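# Three arms stand an enclosure upright in its bay

## Task

Get the enclosure standing on its base inside the marked bay, never letting it rotate quickly. Arm bases, in metres, with facing in degrees counter-clockwise from +x: arm1 at x=-0.98 y=+0.32 z=+0.35 facing -1; arm2 at x=-0.97 y=-0.32 z=+0.38 facing -3; arm3 at x=+0.85 y=+0.00 z=+0.66 facing +178. At the end every gripper must have released it and every arm must have moved away. If the enclosure only stays upright because a robot is holding it, the goal is not met.

## Robot and tools

Robots: three identical i2rt Big YAM arms named arm1, arm2 and arm3. Each has six revolute joints, a two-finger gripper and a wrist camera. Their feet are fixed at the positions and headings listed in the task. The hand reaches roughly 1.0 m from the joint 1 axis. With joints 1 and 6 at 0 and the hand level and pointing forward, the wrist camera sits on top of the hand looking toward the fingertips. Cameras: arm1_cam_wrist, arm2_cam_wrist, arm3_cam_wrist, plus cam_high and cam_low fixed in the room. All images are 672x504 pixels.

Frame: one shared scene frame, origin on the floor, +z up. The hand point lies midway between the fingertips. The hand's z axis runs along the fingers and its y axis is the opening direction. No pose of a robot's foot is printed.

execute_actions(actions, cameras): actions is a list holding either one action or nothing. An empty list only returns robot state and images. An action is an object keyed by robot name, e.g. {"arm1": {"joints": {...}}, "arm3": {"joints": {...}}}. Each robot has its own "joints" object. Every value in it is an absolute target for a named joint, not an offset. Units are radians for joints and metres for the gripper. Allowed ranges, with the done tolerance after each:
- joint1_rad: -2.879 to 2.879, ±0.045. Yaw about the foot. Positive is counter-clockwise seen from above. At 0 the arm extends along the foot's facing.
- joint2_rad: 0 to 3.141, ±0.14. Shoulder. At 0 the upper arm points back, about level. Increasing it raises the arm and then carries it forward.
- joint3_rad: 0 to 3.019, ±0.09. Elbow. At 0 the forearm is folded onto the upper arm. Increasing it opens the elbow.
- joint4_rad: -1.692 to 1.57, ±0.055. Hand pitch. Positive tips the fingers up.
- joint5_rad: -1.57 to 1.57, ±0.03. Sideways hand swing. Positive goes to the arm's right.
- joint6_rad: -2.094 to 2.094, ±0.035. Hand roll. Positive is clockwise as seen from behind the hand.
- gripper_m: 0 to 0.093, ±0.003. Fingertip gap. Grip force is capped at about 50-62 N per pad, lower on some grippers.

All motions in one action start at once and may finish at different times. Joints run at different speeds, so the hand can take a wide, curved path. An action lasts at most 15 s. Unknown keys or out-of-range values make the whole call rejected, and nothing moves. A joint or robot left out of an action may still be driving toward an earlier target. cameras is an optional list of camera names, or "all". Omitted, null or ["all"] returns every camera. [] returns none. The "pictures" line gives the order of the returned images.

wait(seconds): 0 to 10 s. Commands nothing new and returns the same state and images as an empty action. It uses no motion budget, but its time counts toward robot time until all robots are still.

zoom_image(camera, region): closer look at the latest full image from one camera. region is [x0, y0, x1, y1] in pixels, origin top-left, at most 504x504.

finished_scene(scene): ends scene 1 or 2 once the last command has been held. This cannot be undone, and the result reports success. The next scene's task comes in that result. If you resume from a summary, start with an empty execute_actions to learn the scene and task. Replying without a tool call ends all remaining scenes.

Result lines. joint_status shows how each commanded motion of the last accepted action ended:
- "off_target": the joint stopped short and may still be pushing.
- "contact_stop" and "time_out": the joint holds where it stopped. After a time_out, a joint may keep its target, or one clamped to within 0.375, 0.375, 0.113, 0.225, 0.075, 0.3 rad (joints 1-6) of its current position. It keeps pushing, and moves on by itself if the way clears.
- "joint command not followed", usually with a "cause:" line: the self/inter-arm collision check refused the arm's joint targets. Gripper targets still run. The refused joints show "not_followed" and may be retried on each later action until valid targets are given.
- on_its_own: things this call did not command. "held at" there is the held target, not the actual position.

To relieve a pushing joint, command its reported position. Tiny target changes may not move a joint. A joint carrying load sags. If any call reports a stop, the later execute_actions, wait and finished_scene calls in that reply are skipped.

Safety. A Big YAM does not stop when it touches something and can push hard. Avoid pressing into the enclosure, the table or other arms. A hard squeeze between two robots fails the task and ends the run, and a hard collision can too. No state line reports robot-to-robot contact. The clearance check may act too late, and it ignores fingers, gripper housings and wrist cameras. Contact made through an object does not count. Arms do not wait for each other. Never knock anything out of the work area or onto the floor, because that fails the task. Loose objects may be nudged now and then by outside pushes. Avoid drops, slips and slams, and keep the enclosure's rotation slow.

Heat. Holding loads warms the motors, including while you are thinking. A MOTOR HOT warning appears at 85 °C. At 100 °C the arm goes limp and falls, reported as an OVER-TEMPERATURE FAULT. Its joints then show "limit_stop_at_motor_heat"; resend targets after cooling. Some heat carries into the next scene.

Timing. Each scene has 1200 s of motion.

Finish: the enclosure stands on its base in the bay, grippers are open, and arms are pulled clear.

Each tool is called after "Call:" by a JSON object that holds its "op" and its "data".

## Session

I'll start by looking at the current state of the scene.

Call:
{"op": "execute_actions", "data": {"actions": []}}

Scene clock: 0.00 s.
Motor temperatures (°C, as the motors report them): arm1=[29 27 30 29 30 28] | arm2=[30 30 29 29 27 28] | arm3=[27 28 29 30 27 28]
arm1.joint_positions: joint1_rad=-0.088 joint2_rad=+0.528 joint3_rad=+1.362 joint4_rad=-1.173 joint5_rad=-0.080 joint6_rad=-0.146 gripper_m=+0.094
arm1.joint_status: not commanded
arm1.hand: x=-0.7607 y=+0.3064 z=+0.9309 quat_wxyz=(-0.573, +0.036, -0.818, +0.040) (m; scene frame)
arm2.joint_positions: joint1_rad=-0.169 joint2_rad=+0.559 joint3_rad=+1.335 joint4_rad=-1.347 joint5_rad=-0.195 joint6_rad=-0.179 gripper_m=+0.095
arm2.joint_status: not commanded
arm2.hand: x=-0.7570 y=-0.3332 z=+0.9069 quat_wxyz=(-0.484, +0.030, -0.874, +0.011) (m; scene frame)
arm3.joint_positions: joint1_rad=-0.066 joint2_rad=+0.446 joint3_rad=+1.359 joint4_rad=-1.410 joint5_rad=-0.030 joint6_rad=+0.456 gripper_m=+0.094
arm3.joint_status: not commanded
arm3.hand: x=+0.6946 y=+0.0108 z=+1.1974 quat_wxyz=(+0.102, +0.828, -0.229, -0.501) (m; scene frame)
pictures: arm1_cam_wrist, arm2_cam_wrist, arm3_cam_wrist, cam_high, cam_low
Images, in order (width x height): arm1_cam_wrist 672x504, arm2_cam_wrist 672x504, arm3_cam_wrist 672x504, cam_high 672x504, cam_low 672x504.

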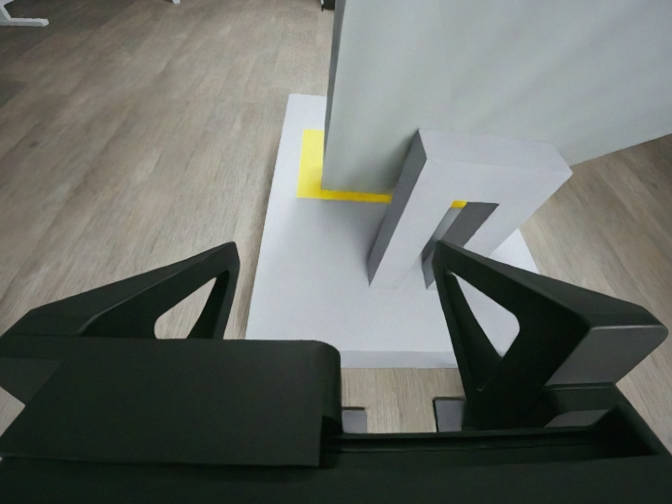

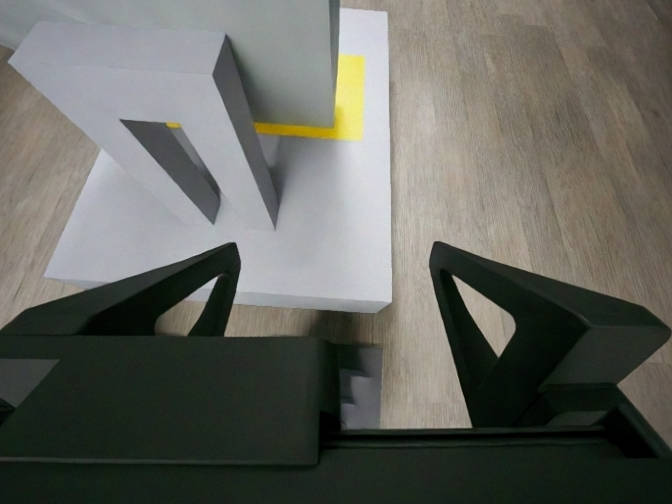

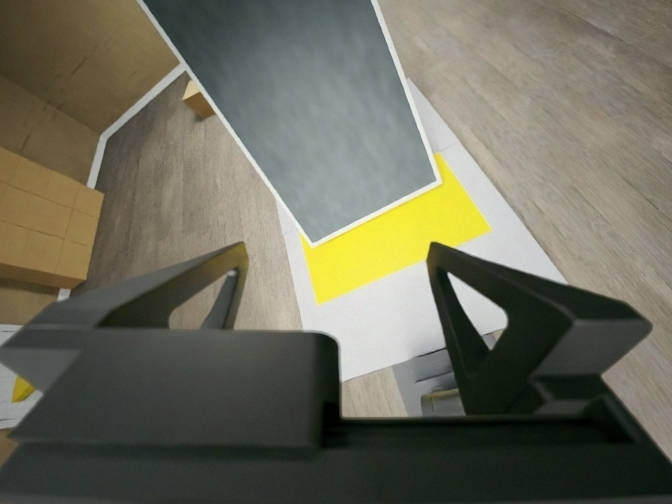

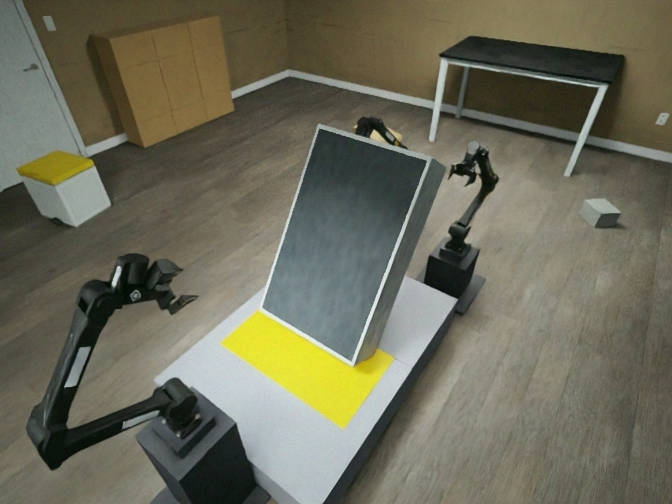

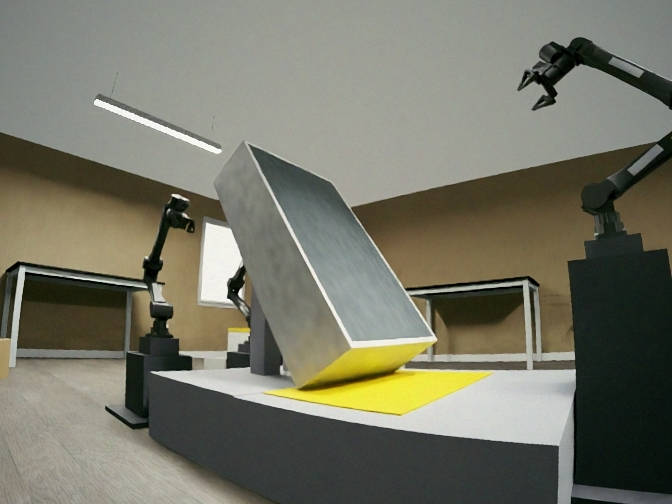

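Call:
{"op": "zoom_image", "data": {"camera": "cam_low", "region": [100, 100, 600, 500]}}

Call:
{"op": "zoom_image", "data": {"camera": "cam_high", "region": [130, 100, 530, 500]}}

Region (100, 100, 600, 500) of cam_low's 672x504 image, scaled by 1.008, with more detail than that image has; it fills the top 403 rows of this view, and the rest is white.

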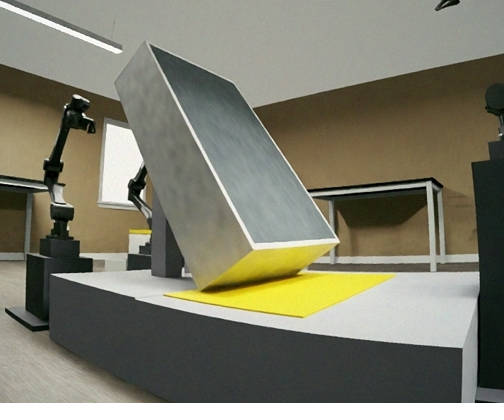

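Region (130, 100, 530, 500) of cam_high's 672x504 image, scaled by 1.260, with more detail than that image has.

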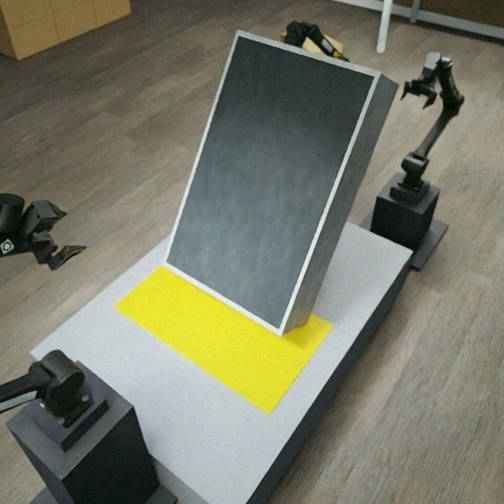

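Call:
{"op": "execute_actions", "data": {"actions": [{"arm1": {"joints": {"joint1_rad": 0.6, "joint2_rad": 1.0, "joint3_rad": 2.0, "joint4_rad": -1.0, "joint5_rad": 0.0, "joint6_rad": 0.0}}, "arm2": {"joints": {"joint1_rad": -0.6, "joint2_rad": 1.57, "joint3_rad": 1.57, "joint4_rad": 0.0, "joint5_rad": 0.0, "joint6_rad": 0.0}}, "arm3": {"joints": {"joint1_rad": 0.0, "joint2_rad": 1.5, "joint3_rad": 1.5, "joint4_rad": 0.0, "joint5_rad": 0.0, "joint6_rad": 0.0}}}]}}

Scene clock: 88.07 s.
Motor temperatures (°C, as the motors report them): arm1=[29 27 37 30 30 28] | arm2=[30 30 37 30 28 28] | arm3=[27 29 38 30 27 28]
arm1.joint_positions: joint1_rad=+0.594 joint2_rad=+0.998 joint3_rad=+1.968 joint4_rad=-1.014 joint5_rad=+0.000 joint6_rad=-0.011 gripper_m=+0.094
arm1.joint_status: all done
arm1.hand: x=-0.6934 y=+0.4970 z=+1.1398 quat_wxyz=(-0.662, +0.204, -0.695, -0.193) (m; scene frame)
arm2.joint_positions: joint1_rad=-0.595 joint2_rad=+1.577 joint3_rad=+1.551 joint4_rad=-0.016 joint5_rad=-0.002 joint6_rad=-0.013 gripper_m=+0.095
arm2.joint_status: all done
arm2.hand: x=-0.3971 y=-0.7516 z=+0.8703 quat_wxyz=(-0.655, -0.223, -0.687, +0.223) (m; scene frame)
arm3.joint_positions: joint1_rad=-0.004 joint2_rad=+1.510 joint3_rad=+1.471 joint4_rad=-0.020 joint5_rad=-0.003 joint6_rad=+0.017 gripper_m=+0.094
arm3.joint_status: all done
arm3.hand: x=+0.1598 y=+0.0265 z=+1.1401 quat_wxyz=(-0.007, +0.728, -0.019, -0.686) (m; scene frame)
pictures: arm1_cam_wrist, arm2_cam_wrist, arm3_cam_wrist, cam_high, cam_low
Images, in order (width x height): arm1_cam_wrist 672x504, arm2_cam_wrist 672x504, arm3_cam_wrist 672x504, cam_high 672x504, cam_low 672x504.

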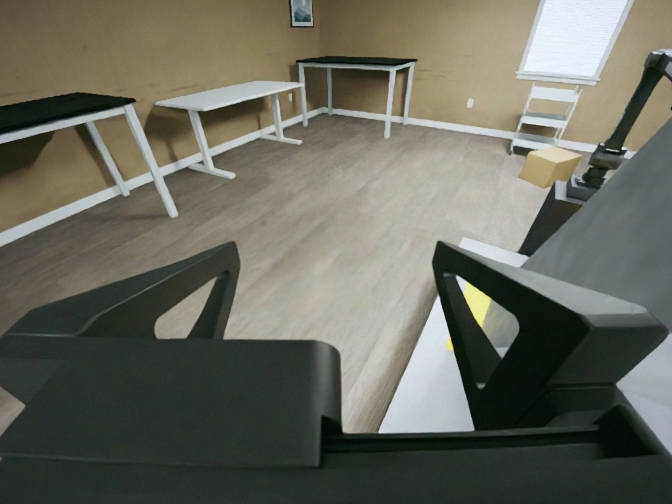

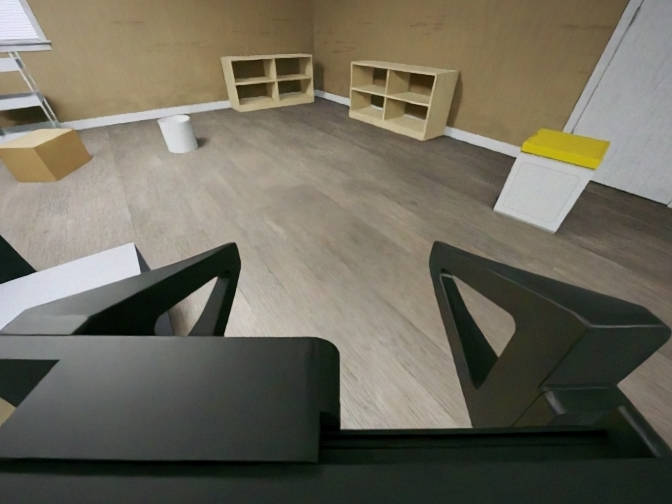

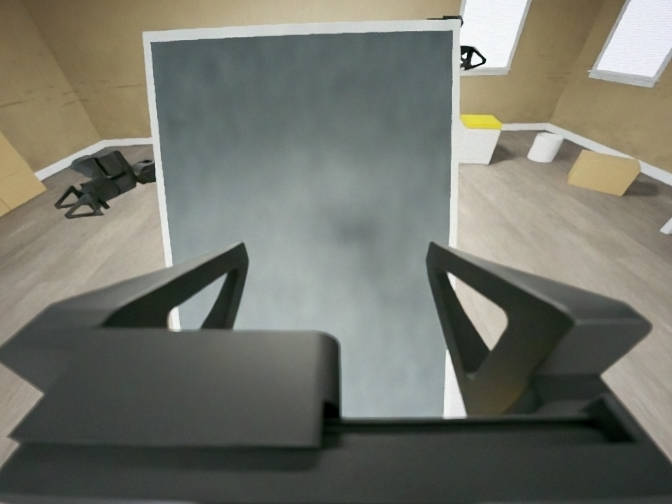

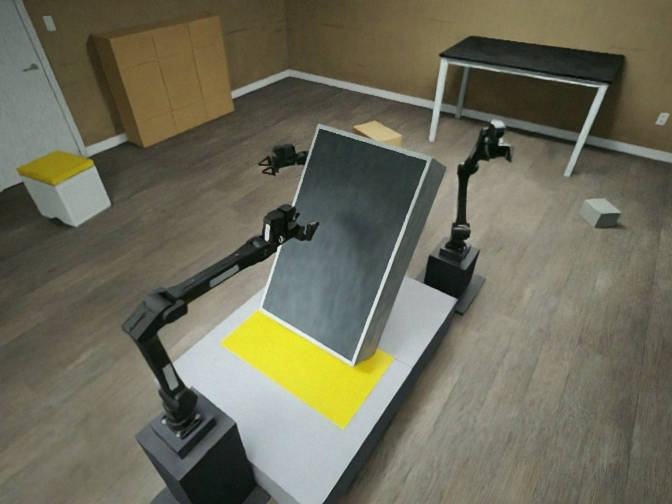

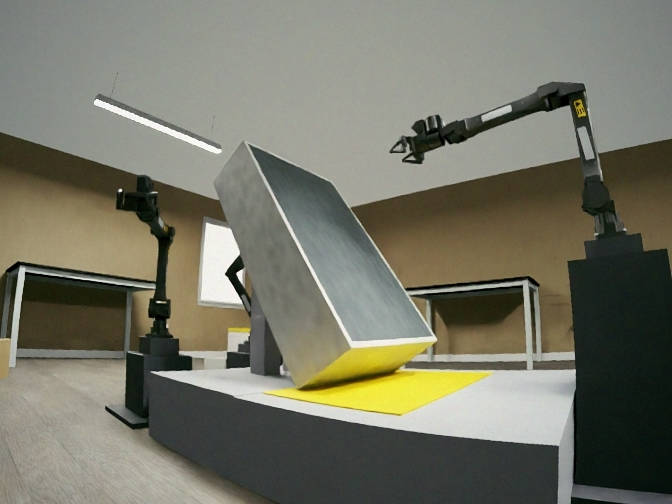

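Call:
{"op": "execute_actions", "data": {"actions": [{"arm1": {"joints": {"joint1_rad": -0.2, "joint2_rad": 0.708, "joint3_rad": 1.16, "joint4_rad": -0.452, "joint5_rad": 0.0, "joint6_rad": 0.0, "gripper_m": 0.0}}, "arm2": {"joints": {"joint1_rad": 0.27, "joint2_rad": 0.708, "joint3_rad": 1.16, "joint4_rad": -0.452, "joint5_rad": 0.0, "joint6_rad": 0.0, "gripper_m": 0.0}}, "arm3": {"joints": {"gripper_m": 0.0}}}]}}

Scene clock: 209.77 s.
Motor temperatures (°C, as the motors report them): arm1=[29 27 40 30 30 28] | arm2=[30 34 44 30 28 28] | arm3=[27 33 50 31 27 28]
arm1.joint_positions: joint1_rad=-0.195 joint2_rad=+0.717 joint3_rad=+1.141 joint4_rad=-0.471 joint5_rad=+0.000 joint6_rad=-0.010 gripper_m=+0.001
arm1.joint_status: all done
arm1.hand: x=-0.6123 y=+0.2356 z=+0.9238 quat_wxyz=(-0.682, -0.077, -0.723, +0.078) (m; scene frame)
arm2.joint_positions: joint1_rad=+0.262 joint2_rad=+0.712 joint3_rad=+1.162 joint4_rad=-0.447 joint5_rad=-0.003 joint6_rad=-0.011 gripper_m=+0.001
arm2.joint_status: all done
arm2.hand: x=-0.6116 y=-0.2411 z=+0.9777 quat_wxyz=(-0.704, +0.080, -0.702, -0.072) (m; scene frame)
arm3.joint_positions: joint1_rad=-0.004 joint2_rad=+1.510 joint3_rad=+1.471 joint4_rad=-0.020 joint5_rad=-0.003 joint6_rad=+0.016 gripper_m=+0.001
arm3.joint_status: all done
arm3.hand: x=+0.1598 y=+0.0265 z=+1.1401 quat_wxyz=(-0.007, +0.728, -0.019, -0.686) (m; scene frame)
pictures: arm1_cam_wrist, arm2_cam_wrist, arm3_cam_wrist, cam_high, cam_low
Images, in order (width x height): arm1_cam_wrist 672x504, arm2_cam_wrist 672x504, arm3_cam_wrist 672x504, cam_high 672x504, cam_low 672x504.

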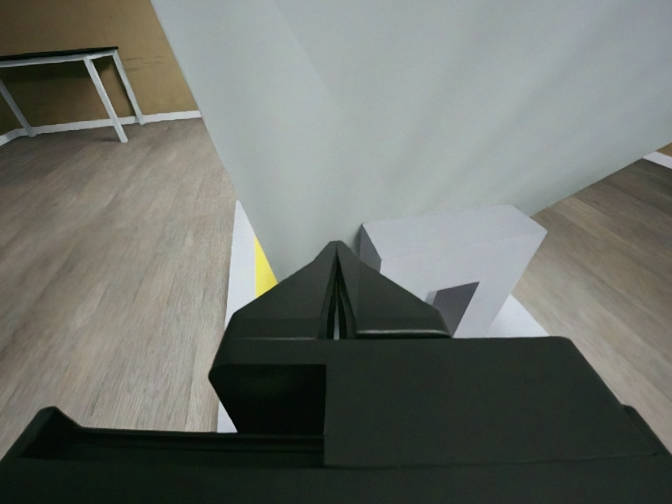

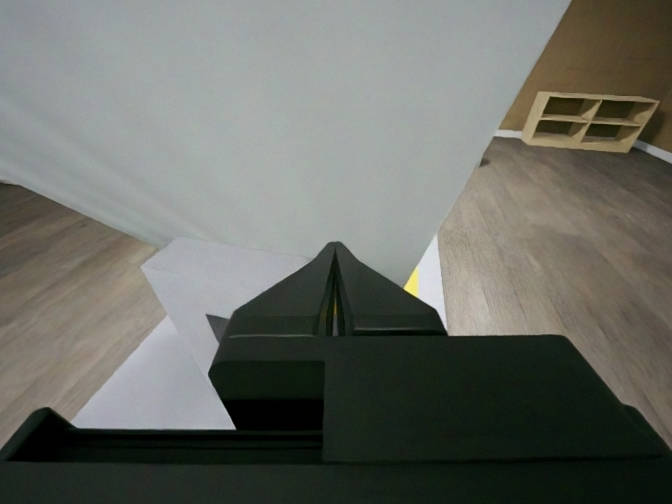

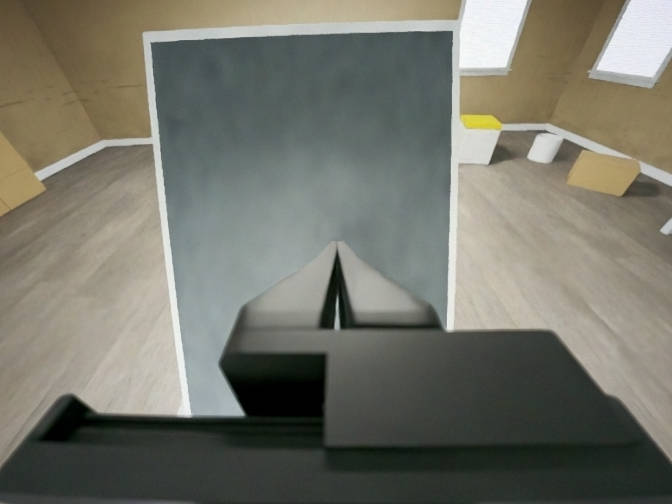

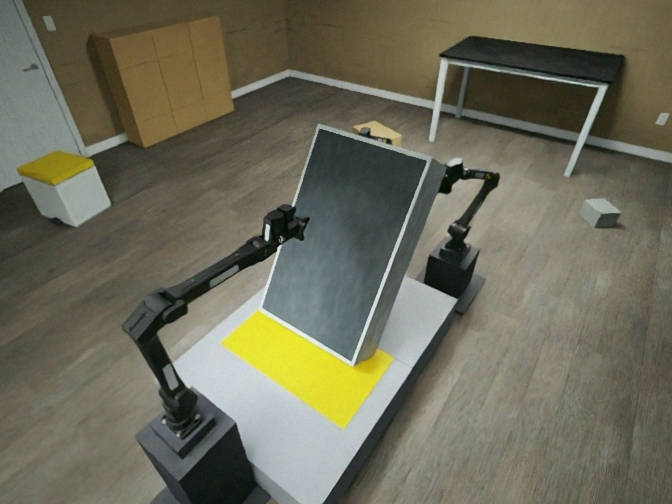

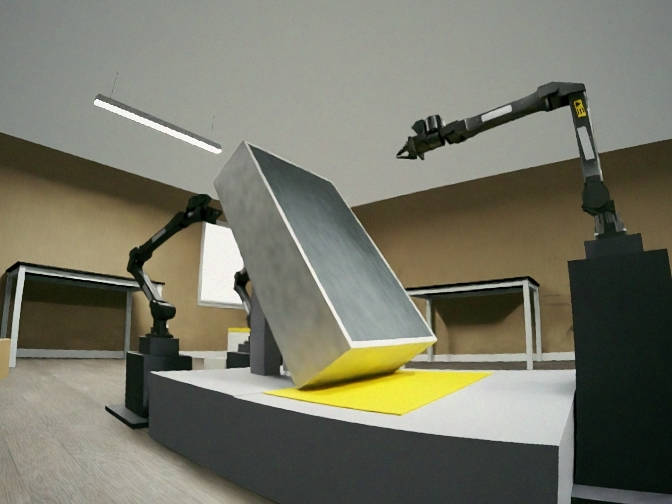

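Call:
{"op": "execute_actions", "data": {"actions": [{"arm1": {"joints": {"joint2_rad": 0.726, "joint3_rad": 0.996, "joint4_rad": -0.27}}, "arm2": {"joints": {"joint2_rad": 0.657, "joint3_rad": 0.968, "joint4_rad": -0.31}}, "arm3": {"joints": {"joint2_rad": 1.39, "joint3_rad": 2.96, "joint4_rad": 0.0}}}], "cameras": ["cam_low", "cam_high", "arm1_cam_wrist"]}}

Scene clock: 266.77 s.
Motor temperatures (°C, as the motors report them): arm1=[29 27 44 30 30 28] | arm2=[30 32 42 30 28 28] | arm3=[27 34 51 31 27 28]
arm1.joint_positions: joint1_rad=-0.195 joint2_rad=+0.723 joint3_rad=+0.987 joint4_rad=-0.289 joint5_rad=+0.000 joint6_rad=-0.010 gripper_m=+0.001
arm1.joint_status: all done
arm1.hand: x=-0.5908 y=+0.2309 z=+0.8733 quat_wxyz=(-0.690, -0.076, -0.715, +0.079) (m; scene frame)
arm2.joint_positions: joint1_rad=+0.262 joint2_rad=+0.658 joint3_rad=+0.965 joint4_rad=-0.330 joint5_rad=-0.003 joint6_rad=-0.011 gripper_m=+0.001
arm2.joint_status: all done
arm2.hand: x=-0.6072 y=-0.2403 z=+0.9071 quat_wxyz=(-0.695, +0.081, -0.711, -0.071) (m; scene frame)
arm3.joint_positions: joint1_rad=-0.004 joint2_rad=+1.394 joint3_rad=+2.955 joint4_rad=+0.002 joint5_rad=-0.003 joint6_rad=+0.016 gripper_m=+0.001
arm3.joint_status: all done
arm3.hand: x=+0.8255 y=-0.0003 z=+1.8003 quat_wxyz=(-0.012, +0.004, +0.002, -1.000) (m; scene frame)
pictures: arm1_cam_wrist, cam_high, cam_low
Images, in order (width x height): arm1_cam_wrist 672x504, cam_high 672x504, cam_low 672x504.

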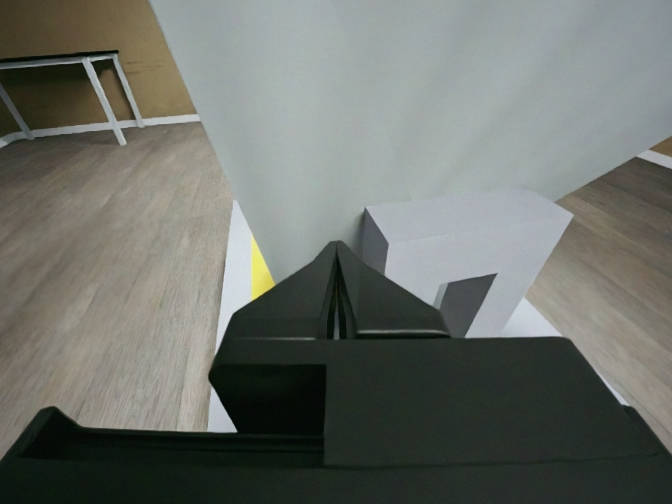

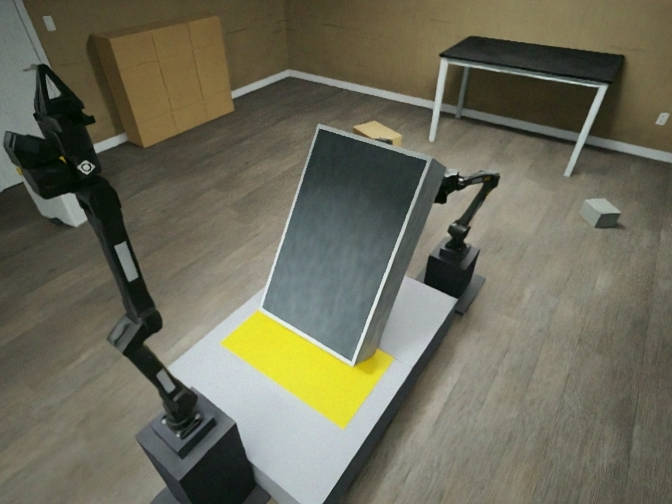

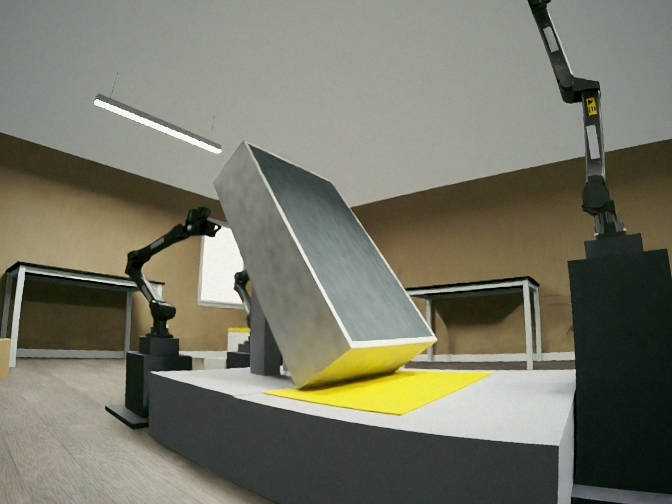

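Call:
{"op": "execute_actions", "data": {"actions": [{"arm1": {"joints": {"joint2_rad": 0.864, "joint3_rad": 1.056, "joint4_rad": -0.19}}, "arm2": {"joints": {"joint2_rad": 0.795, "joint3_rad": 1.026, "joint4_rad": -0.23}}}], "cameras": ["cam_low", "arm1_cam_wrist", "arm2_cam_wrist"]}}

Scene clock: 282.50 s.
Motor temperatures (°C, as the motors report them): arm1=[29 27 45 30 30 28] | arm2=[30 31 43 30 28 28] | arm3=[27 32 44 31 27 28]
arm1.joint_positions: joint1_rad=-0.195 joint2_rad=+0.871 joint3_rad=+1.010 joint4_rad=-0.206 joint5_rad=+0.000 joint6_rad=-0.010 gripper_m=+0.001
arm1.joint_status: all done
arm1.hand: x=-0.5363 y=+0.2188 z=+0.8480 quat_wxyz=(-0.675, -0.077, -0.729, +0.077) (m; scene frame)
arm2.joint_positions: joint1_rad=+0.262 joint2_rad=+0.804 joint3_rad=+0.973 joint4_rad=-0.248 joint5_rad=-0.003 joint6_rad=-0.011 gripper_m=+0.001
arm2.joint_status: all done
arm2.hand: x=-0.5524 y=-0.2285 z=+0.8761 quat_wxyz=(-0.675, +0.084, -0.730, -0.069) (m; scene frame)
arm3.joint_positions: joint1_rad=-0.004 joint2_rad=+1.394 joint3_rad=+2.955 joint4_rad=+0.002 joint5_rad=-0.003 joint6_rad=+0.016 gripper_m=+0.001
arm3.joint_status: not commanded
arm3.hand: x=+0.8255 y=-0.0003 z=+1.8003 quat_wxyz=(-0.012, +0.004, +0.002, -1.000) (m; scene frame)
pictures: arm1_cam_wrist, arm2_cam_wrist, cam_low
Images, in order (width x height): arm1_cam_wrist 672x504, arm2_cam_wrist 672x504, cam_low 672x504.

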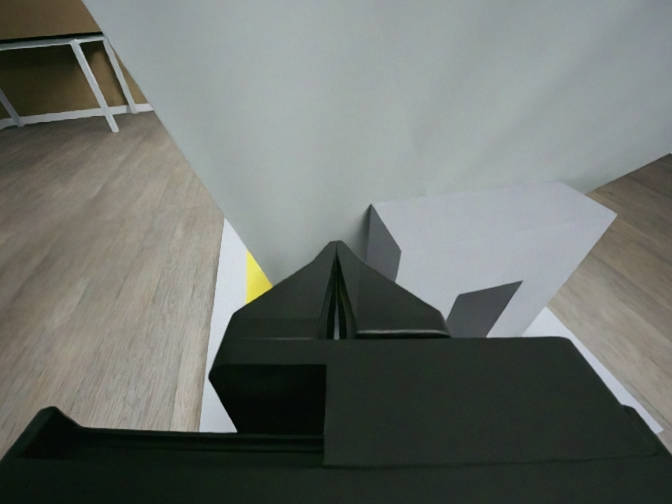

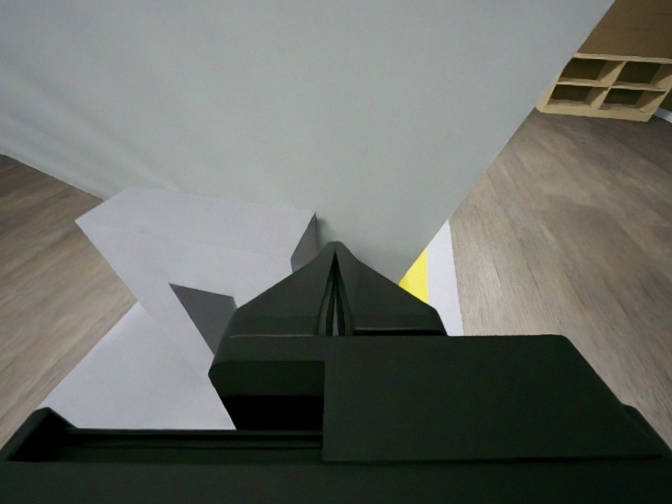

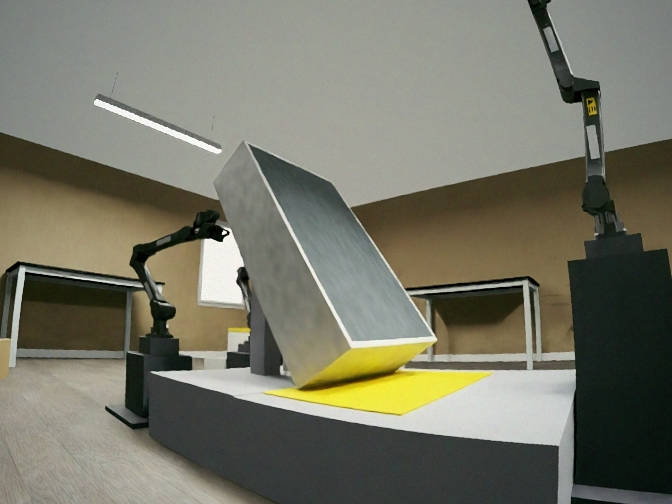

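Call:
{"op": "execute_actions", "data": {"actions": [{"arm1": {"joints": {"joint2_rad": 1.0, "joint3_rad": 1.18, "joint4_rad": -0.15}}, "arm2": {"joints": {"joint2_rad": 0.932, "joint3_rad": 1.145, "joint4_rad": -0.18}}}], "cameras": ["cam_low", "arm1_cam_wrist", "arm2_cam_wrist"]}}

Scene clock: 295.20 s.
Motor temperatures (°C, as the motors report them): arm1=[29 27 48 30 30 28] | arm2=[30 31 48 30 28 28] | arm3=[27 31 42 30 27 28]
arm1.joint_positions: joint1_rad=-0.195 joint2_rad=+0.993 joint3_rad=+1.134 joint4_rad=-0.164 joint5_rad=+0.000 joint6_rad=-0.010 gripper_m=+0.001
arm1.joint_status: all done
arm1.hand: x=-0.4943 y=+0.2094 z=+0.8794 quat_wxyz=(-0.691, -0.076, -0.715, +0.079) (m; scene frame)
arm2.joint_positions: joint1_rad=+0.262 joint2_rad=+0.936 joint3_rad=+1.094 joint4_rad=-0.193 joint5_rad=-0.003 joint6_rad=-0.011 gripper_m=+0.001
arm2.joint_status: all done
arm2.hand: x=-0.5084 y=-0.2189 z=+0.9085 quat_wxyz=(-0.691, +0.082, -0.715, -0.070) (m; scene frame)
arm3.joint_positions: joint1_rad=-0.004 joint2_rad=+1.394 joint3_rad=+2.955 joint4_rad=+0.002 joint5_rad=-0.003 joint6_rad=+0.016 gripper_m=+0.001
arm3.joint_status: not commanded
arm3.hand: x=+0.8255 y=-0.0003 z=+1.8003 quat_wxyz=(-0.012, +0.004, +0.002, -1.000) (m; scene frame)
pictures: arm1_cam_wrist, arm2_cam_wrist, cam_low
Images, in order (width x height): arm1_cam_wrist 672x504, arm2_cam_wrist 672x504, cam_low 672x504.

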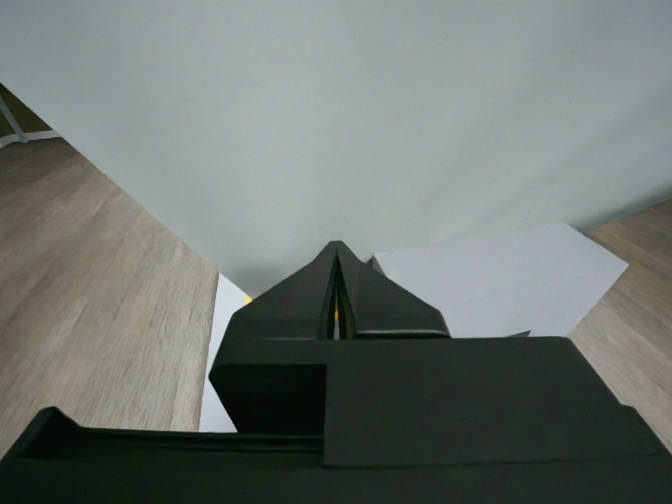

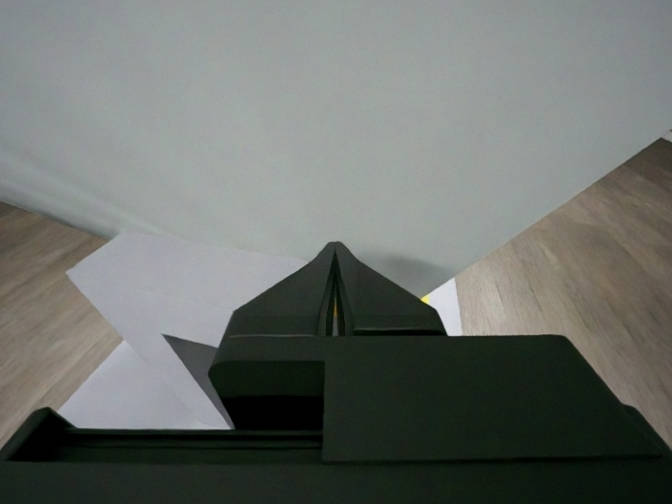

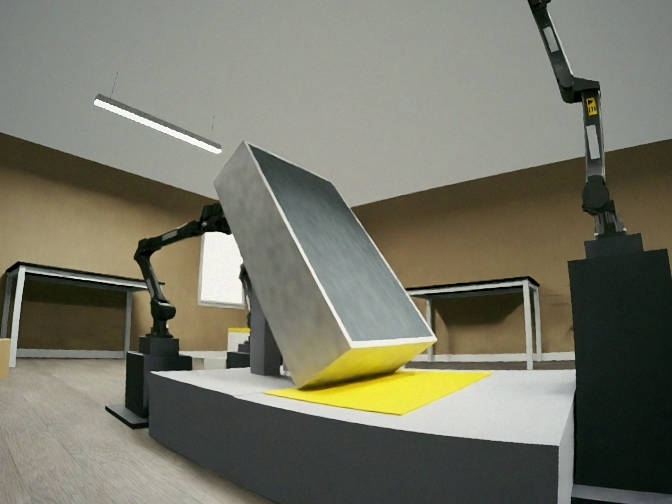

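Call:
{"op": "execute_actions", "data": {"actions": [{"arm1": {"joints": {"joint2_rad": 1.135, "joint3_rad": 1.275, "joint4_rad": -0.10}}, "arm2": {"joints": {"joint2_rad": 1.068, "joint3_rad": 1.228, "joint4_rad": -0.12}}}], "cameras": ["cam_low", "cam_high"]}}

Scene clock: 307.43 s.
Motor temperatures (°C, as the motors report them): arm1=[29 28 50 30 30 28] | arm2=[30 31 51 30 28 28] | arm3=[27 31 41 30 27 28]
arm1.joint_positions: joint1_rad=-0.201 joint2_rad=+1.099 joint3_rad=+1.219 joint4_rad=-0.123 joint5_rad=+0.006 joint6_rad=-0.010 gripper_m=+0.001
arm1.joint_status: all done
arm1.hand: x=-0.4569 y=+0.1969 z=+0.8906 quat_wxyz=(-0.698, -0.079, -0.707, +0.084) (m; scene frame)
arm2.joint_positions: joint1_rad=+0.270 joint2_rad=+1.035 joint3_rad=+1.161 joint4_rad=-0.149 joint5_rad=-0.006 joint6_rad=-0.011 gripper_m=+0.001
arm2.joint_status: all done
arm2.hand: x=-0.4735 y=-0.2064 z=+0.9142 quat_wxyz=(-0.694, +0.085, -0.710, -0.075) (m; scene frame)
arm3.joint_positions: joint1_rad=-0.004 joint2_rad=+1.394 joint3_rad=+2.955 joint4_rad=+0.002 joint5_rad=-0.003 joint6_rad=+0.016 gripper_m=+0.001
arm3.joint_status: not commanded
arm3.hand: x=+0.8255 y=-0.0003 z=+1.8003 quat_wxyz=(-0.012, +0.004, +0.002, -1.000) (m; scene frame)
pictures: cam_high, cam_low
Images, in order (width x height): cam_high 672x504, cam_low 672x504.

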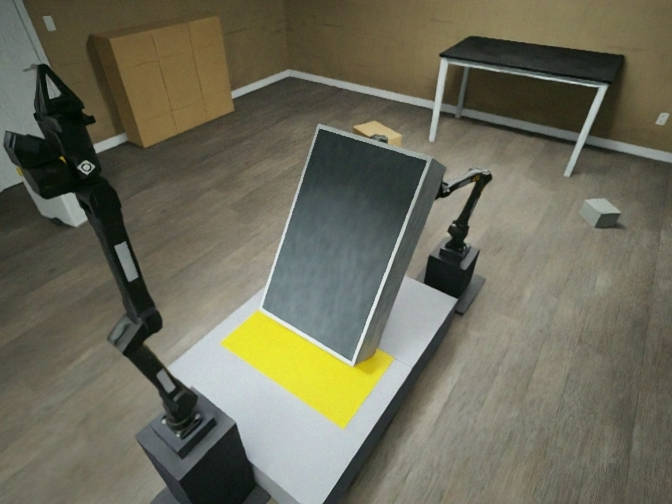

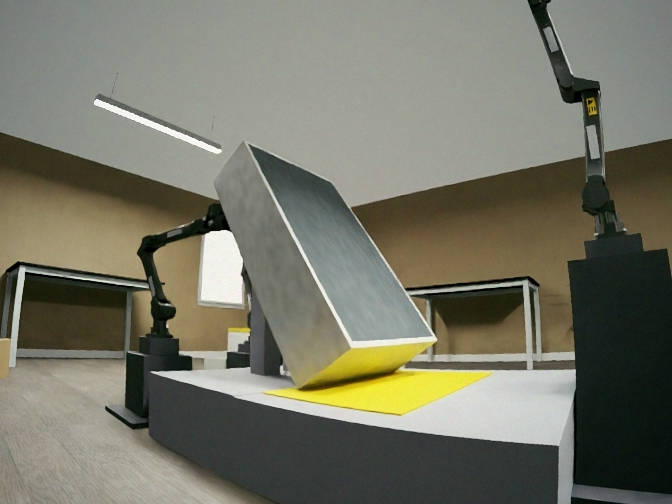

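Call:
{"op": "execute_actions", "data": {"actions": [{"arm1": {"joints": {"joint2_rad": 1.268, "joint3_rad": 1.39, "joint4_rad": -0.08}}, "arm2": {"joints": {"joint2_rad": 1.201, "joint3_rad": 1.34, "joint4_rad": -0.09}}}], "cameras": ["cam_low", "cam_high"]}}

Scene clock: 324.80 s.
Motor temperatures (°C, as the motors report them): arm1=[29 28 54 30 30 28] | arm2=[30 31 56 30 28 28] | arm3=[27 31 40 30 27 28]
arm1.joint_positions: joint1_rad=-0.218 joint2_rad=+1.232 joint3_rad=+1.259 joint4_rad=-0.150 joint5_rad=+0.017 joint6_rad=-0.010 gripper_m=+0.000
arm1.joint_status: joint3_rad time_out (moved +0.040 of +0.171); joint4_rad time_out (moved -0.027 of +0.043); the others done
arm1.on_its_own: joint3_rad reads +1.259 and still pushes toward +1.372 since a time_out; joint4_rad reads -0.150 and still pushes toward -0.080 since a time_out
arm1.hand: x=-0.4108 y=+0.1741 z=+0.8360 quat_wxyz=(-0.652, -0.093, -0.747, +0.089) (m; scene frame)
arm2.joint_positions: joint1_rad=+0.286 joint2_rad=+1.168 joint3_rad=+1.197 joint4_rad=-0.168 joint5_rad=-0.017 joint6_rad=-0.011 gripper_m=+0.001
arm2.joint_status: joint3_rad time_out (moved +0.036 of +0.179); joint4_rad time_out (moved -0.019 of +0.059); the others done
arm2.on_its_own: joint3_rad reads +1.197 and still pushes toward +1.309 since a time_out; joint4_rad reads -0.168 and still pushes toward -0.090 since a time_out
arm2.hand: x=-0.4276 y=-0.1847 z=+0.8631 quat_wxyz=(-0.651, +0.100, -0.749, -0.080) (m; scene frame)
arm3.joint_positions: joint1_rad=-0.004 joint2_rad=+1.394 joint3_rad=+2.955 joint4_rad=+0.002 joint5_rad=-0.003 joint6_rad=+0.016 gripper_m=+0.001
arm3.joint_status: not commanded
arm3.hand: x=+0.8255 y=-0.0003 z=+1.8003 quat_wxyz=(-0.012, +0.004, +0.002, -1.000) (m; scene frame)
pictures: cam_high, cam_low
Images, in order (width x height): cam_high 672x504, cam_low 672x504.

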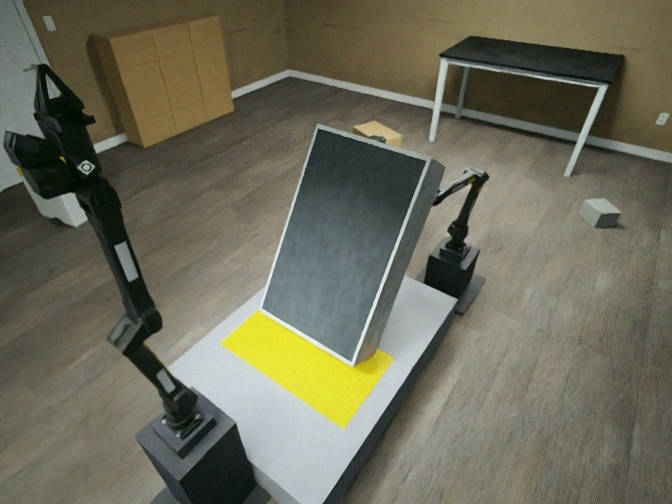

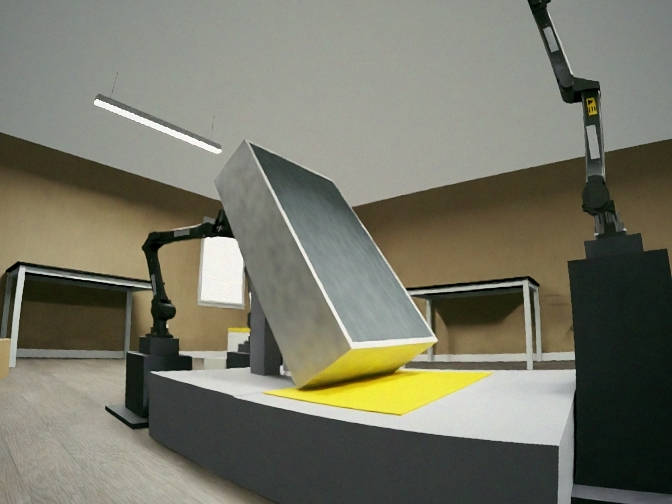

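Call:
{"op": "execute_actions", "data": {"actions": [{"arm1": {"joints": {"joint1_rad": -0.2, "joint2_rad": 0.93, "joint3_rad": 1.35, "joint4_rad": 0.0, "joint5_rad": 0.0}}, "arm2": {"joints": {"joint1_rad": 0.27, "joint2_rad": 0.86, "joint3_rad": 1.28, "joint4_rad": 0.0, "joint5_rad": 0.0}}}], "cameras": ["cam_low", "arm1_cam_wrist"]}}

Scene clock: 365.63 s.
Motor temperatures (°C, as the motors report them): arm1=[29 28 68 31 31 28] | arm2=[30 32 69 31 28 28] | arm3=[27 31 39 30 27 28]
arm1.joint_positions: joint1_rad=-0.216 joint2_rad=+0.887 joint3_rad=+1.320 joint4_rad=-0.016 joint5_rad=+0.006 joint6_rad=-0.010 gripper_m=+0.000
arm1.joint_status: all done
arm1.hand: x=-0.5820 y=+0.2188 z=+1.0745 quat_wxyz=(-0.829, -0.066, -0.545, +0.105) (m; scene frame)
arm2.joint_positions: joint1_rad=+0.284 joint2_rad=+0.814 joint3_rad=+1.253 joint4_rad=-0.005 joint5_rad=-0.004 joint6_rad=-0.011 gripper_m=+0.001
arm2.joint_status: all done
arm2.hand: x=-0.6028 y=-0.2303 z=+1.0994 quat_wxyz=(-0.837, +0.068, -0.534, -0.095) (m; scene frame)
arm3.joint_positions: joint1_rad=-0.004 joint2_rad=+1.394 joint3_rad=+2.955 joint4_rad=+0.002 joint5_rad=-0.003 joint6_rad=+0.016 gripper_m=+0.001
arm3.joint_status: not commanded
arm3.hand: x=+0.8255 y=-0.0003 z=+1.8003 quat_wxyz=(-0.012, +0.004, +0.002, -1.000) (m; scene frame)
pictures: arm1_cam_wrist, cam_low
Images, in order (width x height): arm1_cam_wrist 672x504, cam_low 672x504.

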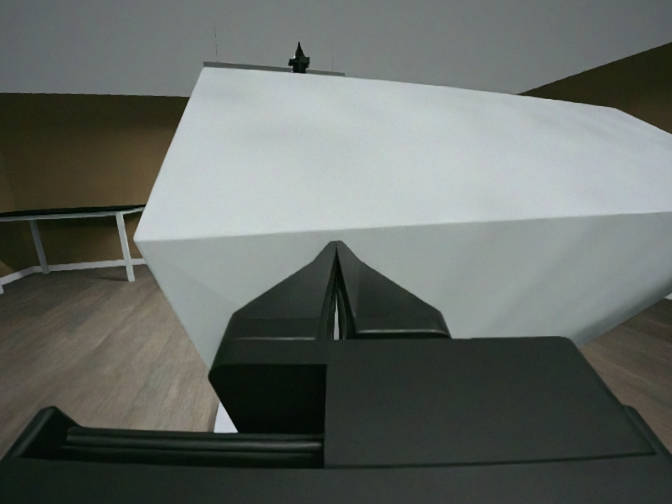

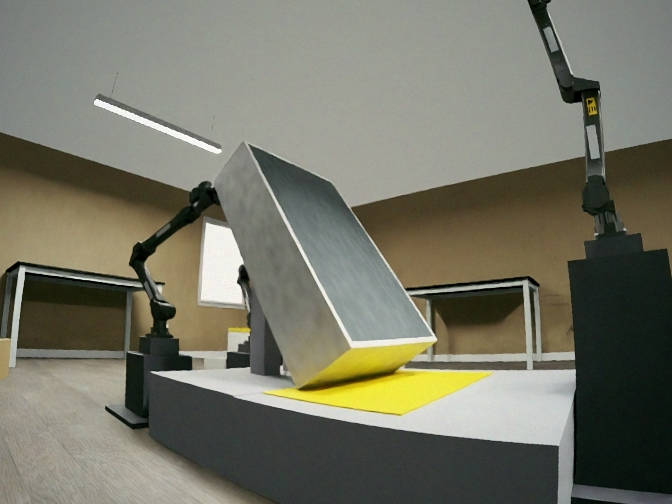

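Call:
{"op": "execute_actions", "data": {"actions": [{"arm1": {"joints": {"joint2_rad": 0.6, "joint3_rad": 2.17, "joint4_rad": 0.0}}, "arm2": {"joints": {"joint2_rad": 0.6, "joint3_rad": 2.17, "joint4_rad": 0.0}}}], "cameras": ["cam_low"]}}

Scene clock: 380.77 s.
Motor temperatures (°C, as the motors report them): arm1=[29 28 59 31 30 28] | arm2=[30 31 58 31 28 28] | arm3=[27 30 39 30 27 28]
arm1.joint_positions: joint1_rad=-0.210 joint2_rad=+0.602 joint3_rad=+2.168 joint4_rad=+0.006 joint5_rad=+0.002 joint6_rad=-0.010 gripper_m=+0.000
arm1.joint_status: all done
arm1.hand: x=-1.2170 y=+0.3732 z=+1.3833 quat_wxyz=(-0.993, -0.002, -0.004, +0.122) (m; scene frame)
arm2.joint_positions: joint1_rad=+0.283 joint2_rad=+0.601 joint3_rad=+2.170 joint4_rad=+0.006 joint5_rad=-0.003 joint6_rad=-0.011 gripper_m=+0.001
arm2.joint_status: all done
arm2.hand: x=-1.2179 y=-0.3770 z=+1.4106 quat_wxyz=(-0.994, +0.002, +0.002, -0.111) (m; scene frame)
arm3.joint_positions: joint1_rad=-0.004 joint2_rad=+1.394 joint3_rad=+2.955 joint4_rad=+0.002 joint5_rad=-0.003 joint6_rad=+0.016 gripper_m=+0.001
arm3.joint_status: not commanded
arm3.hand: x=+0.8255 y=-0.0003 z=+1.8003 quat_wxyz=(-0.012, +0.004, +0.002, -1.000) (m; scene frame)
pictures: cam_low
Images, in order (width x height): cam_low 672x504.

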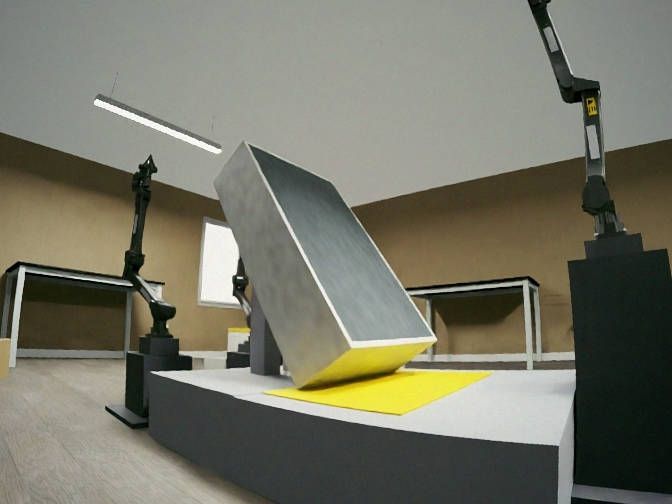

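Call:
{"op": "execute_actions", "data": {"actions": [{"arm1": {"joints": {"joint1_rad": -0.2, "joint2_rad": 0.70, "joint3_rad": 1.03, "joint4_rad": 0.0}}, "arm2": {"joints": {"joint1_rad": 0.27, "joint2_rad": 0.67, "joint3_rad": 0.95, "joint4_rad": 0.0}}}], "cameras": []}}

Call:
{"op": "execute_actions", "data": {"actions": [{"arm1": {"joints": {"joint2_rad": 0.90, "joint3_rad": 1.25}}, "arm2": {"joints": {"joint2_rad": 0.87, "joint3_rad": 1.17}}}], "cameras": []}}

Call:
{"op": "execute_actions", "data": {"actions": [{"arm1": {"joints": {"joint2_rad": 1.0, "joint3_rad": 1.325}}, "arm2": {"joints": {"joint2_rad": 0.97, "joint3_rad": 1.247}}}], "cameras": ["cam_low"]}}

Scene clock: 502.57 s.
Motor temperatures (°C, as the motors report them): arm1=[29 31 42 30 30 28] | arm2=[30 33 41 30 28 28] | arm3=[27 30 37 30 27 28]
arm1.joint_positions: joint1_rad=-0.210 joint2_rad=+0.710 joint3_rad=+1.026 joint4_rad=-0.004 joint5_rad=+0.002 joint6_rad=-0.010 gripper_m=+0.000
arm1.joint_status: all done
arm1.hand: x=-0.6118 y=+0.2292 z=+0.9707 quat_wxyz=(-0.799, -0.068, -0.589, +0.098) (m; scene frame)
arm2.joint_positions: joint1_rad=+0.283 joint2_rad=+0.677 joint3_rad=+0.950 joint4_rad=-0.007 joint5_rad=-0.003 joint6_rad=-0.011 gripper_m=+0.001
arm2.joint_status: all done
arm2.hand: x=-0.6084 y=-0.2323 z=+0.9699 quat_wxyz=(-0.789, +0.076, -0.603, -0.089) (m; scene frame)
arm3.joint_positions: joint1_rad=-0.004 joint2_rad=+1.394 joint3_rad=+2.955 joint4_rad=+0.002 joint5_rad=-0.003 joint6_rad=+0.016 gripper_m=+0.001
arm3.joint_status: not commanded
arm3.hand: x=+0.8255 y=-0.0003 z=+1.8003 quat_wxyz=(-0.012, +0.004, +0.002, -1.000) (m; scene frame)
pictures: none
No camera images: the call's "cameras" was empty. Leave "cameras" out to get every camera's image.

Scene clock: 503.60 s.
Motor temperatures (°C, as the motors report them): arm1=[29 31 42 30 30 28] | arm2=[30 33 42 30 28 28] | arm3=[27 30 37 30 27 28]
arm1.joint_positions: joint1_rad=-0.210 joint2_rad=+0.903 joint3_rad=+1.195 joint4_rad=-0.004 joint5_rad=+0.002 joint6_rad=-0.010 gripper_m=+0.000
arm1.joint_status: all done
arm1.hand: x=-0.5475 y=+0.2138 z=+0.9970 quat_wxyz=(-0.792, -0.069, -0.598, +0.097) (m; scene frame)
arm2.joint_positions: joint1_rad=+0.283 joint2_rad=+0.881 joint3_rad=+1.105 joint4_rad=-0.007 joint5_rad=-0.003 joint6_rad=-0.011 gripper_m=+0.001
arm2.joint_status: all done
arm2.hand: x=-0.5388 y=-0.2156 z=+0.9850 quat_wxyz=(-0.774, +0.078, -0.622, -0.087) (m; scene frame)
arm3.joint_positions: joint1_rad=-0.004 joint2_rad=+1.394 joint3_rad=+2.955 joint4_rad=+0.002 joint5_rad=-0.003 joint6_rad=+0.016 gripper_m=+0.001
arm3.joint_status: not commanded
arm3.hand: x=+0.8255 y=-0.0003 z=+1.8003 quat_wxyz=(-0.012, +0.004, +0.002, -1.000) (m; scene frame)
pictures: none
No camera images: the call's "cameras" was empty. Leave "cameras" out to get every camera's image.

Scene clock: 505.43 s.
Motor temperatures (°C, as the motors report them): arm1=[29 31 44 30 30 28] | arm2=[30 33 45 30 28 28] | arm3=[27 30 37 30 27 28]
arm1.joint_positions: joint1_rad=-0.210 joint2_rad=+0.936 joint3_rad=+1.250 joint4_rad=-0.011 joint5_rad=+0.002 joint6_rad=-0.010 gripper_m=+0.000
arm1.joint_status: all done
arm1.hand: x=-0.5397 y=+0.2119 z=+1.0141 quat_wxyz=(-0.797, -0.068, -0.592, +0.098) (m; scene frame)
arm2.joint_positions: joint1_rad=+0.283 joint2_rad=+0.905 joint3_rad=+1.151 joint4_rad=-0.018 joint5_rad=-0.004 joint6_rad=-0.010 gripper_m=+0.001
arm2.joint_status: joint3_rad time_out (moved +0.045 of +0.142); the others done
arm2.on_its_own: joint3_rad reads +1.151 and still pushes toward +1.247 since a time_out
arm2.hand: x=-0.5333 y=-0.2141 z=+0.9998 quat_wxyz=(-0.777, +0.078, -0.618, -0.088) (m; scene frame)
arm3.joint_positions: joint1_rad=-0.004 joint2_rad=+1.394 joint3_rad=+2.955 joint4_rad=+0.002 joint5_rad=-0.003 joint6_rad=+0.016 gripper_m=+0.001
arm3.joint_status: not commanded
arm3.hand: x=+0.8255 y=-0.0003 z=+1.8003 quat_wxyz=(-0.012, +0.004, +0.002, -1.000) (m; scene frame)
pictures: cam_low
Images, in order (width x height): cam_low 672x504.

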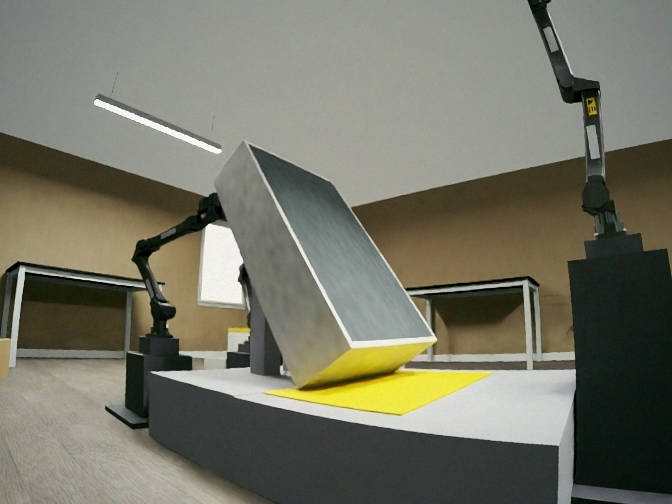

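Call:
{"op": "execute_actions", "data": {"actions": [{"arm1": {"joints": {"joint2_rad": 1.15, "joint3_rad": 1.40}}, "arm2": {"joints": {"joint2_rad": 1.12, "joint3_rad": 1.32}}}], "cameras": ["cam_low"]}}

Scene clock: 516.57 s.
Motor temperatures (°C, as the motors report them): arm1=[29 30 51 30 30 28] | arm2=[30 32 55 30 28 28] | arm3=[27 30 37 30 27 28]
arm1.joint_positions: joint1_rad=-0.207 joint2_rad=+1.095 joint3_rad=+1.356 joint4_rad=-0.016 joint5_rad=+0.012 joint6_rad=-0.009 gripper_m=+0.000
arm1.joint_status: all done
arm1.hand: x=-0.4752 y=+0.1964 z=+1.0032 quat_wxyz=(-0.779, -0.074, -0.615, +0.097) (m; scene frame)
arm2.joint_positions: joint1_rad=+0.280 joint2_rad=+1.086 joint3_rad=+1.253 joint4_rad=-0.030 joint5_rad=-0.011 joint6_rad=-0.010 gripper_m=+0.001
arm2.joint_status: all done
arm2.hand: x=-0.4610 y=-0.1970 z=+0.9755 quat_wxyz=(-0.749, +0.084, -0.652, -0.086) (m; scene frame)
arm3.joint_positions: joint1_rad=-0.004 joint2_rad=+1.394 joint3_rad=+2.955 joint4_rad=+0.002 joint5_rad=-0.003 joint6_rad=+0.016 gripper_m=+0.001
arm3.joint_status: not commanded
arm3.hand: x=+0.8255 y=-0.0003 z=+1.8003 quat_wxyz=(-0.012, +0.004, +0.002, -1.000) (m; scene frame)
pictures: cam_low
Images, in order (width x height): cam_low 672x504.

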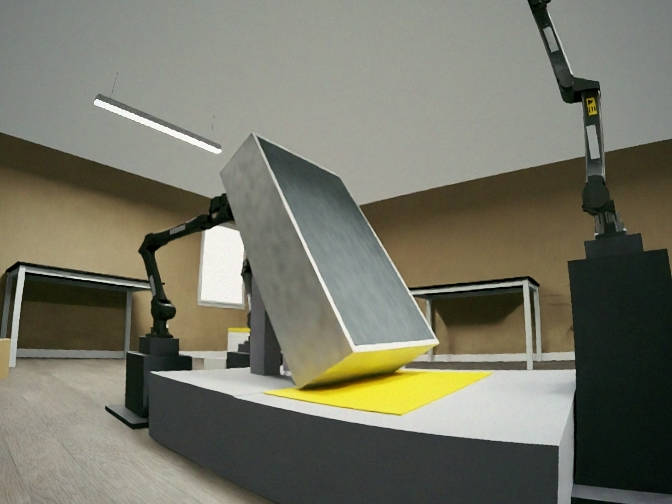

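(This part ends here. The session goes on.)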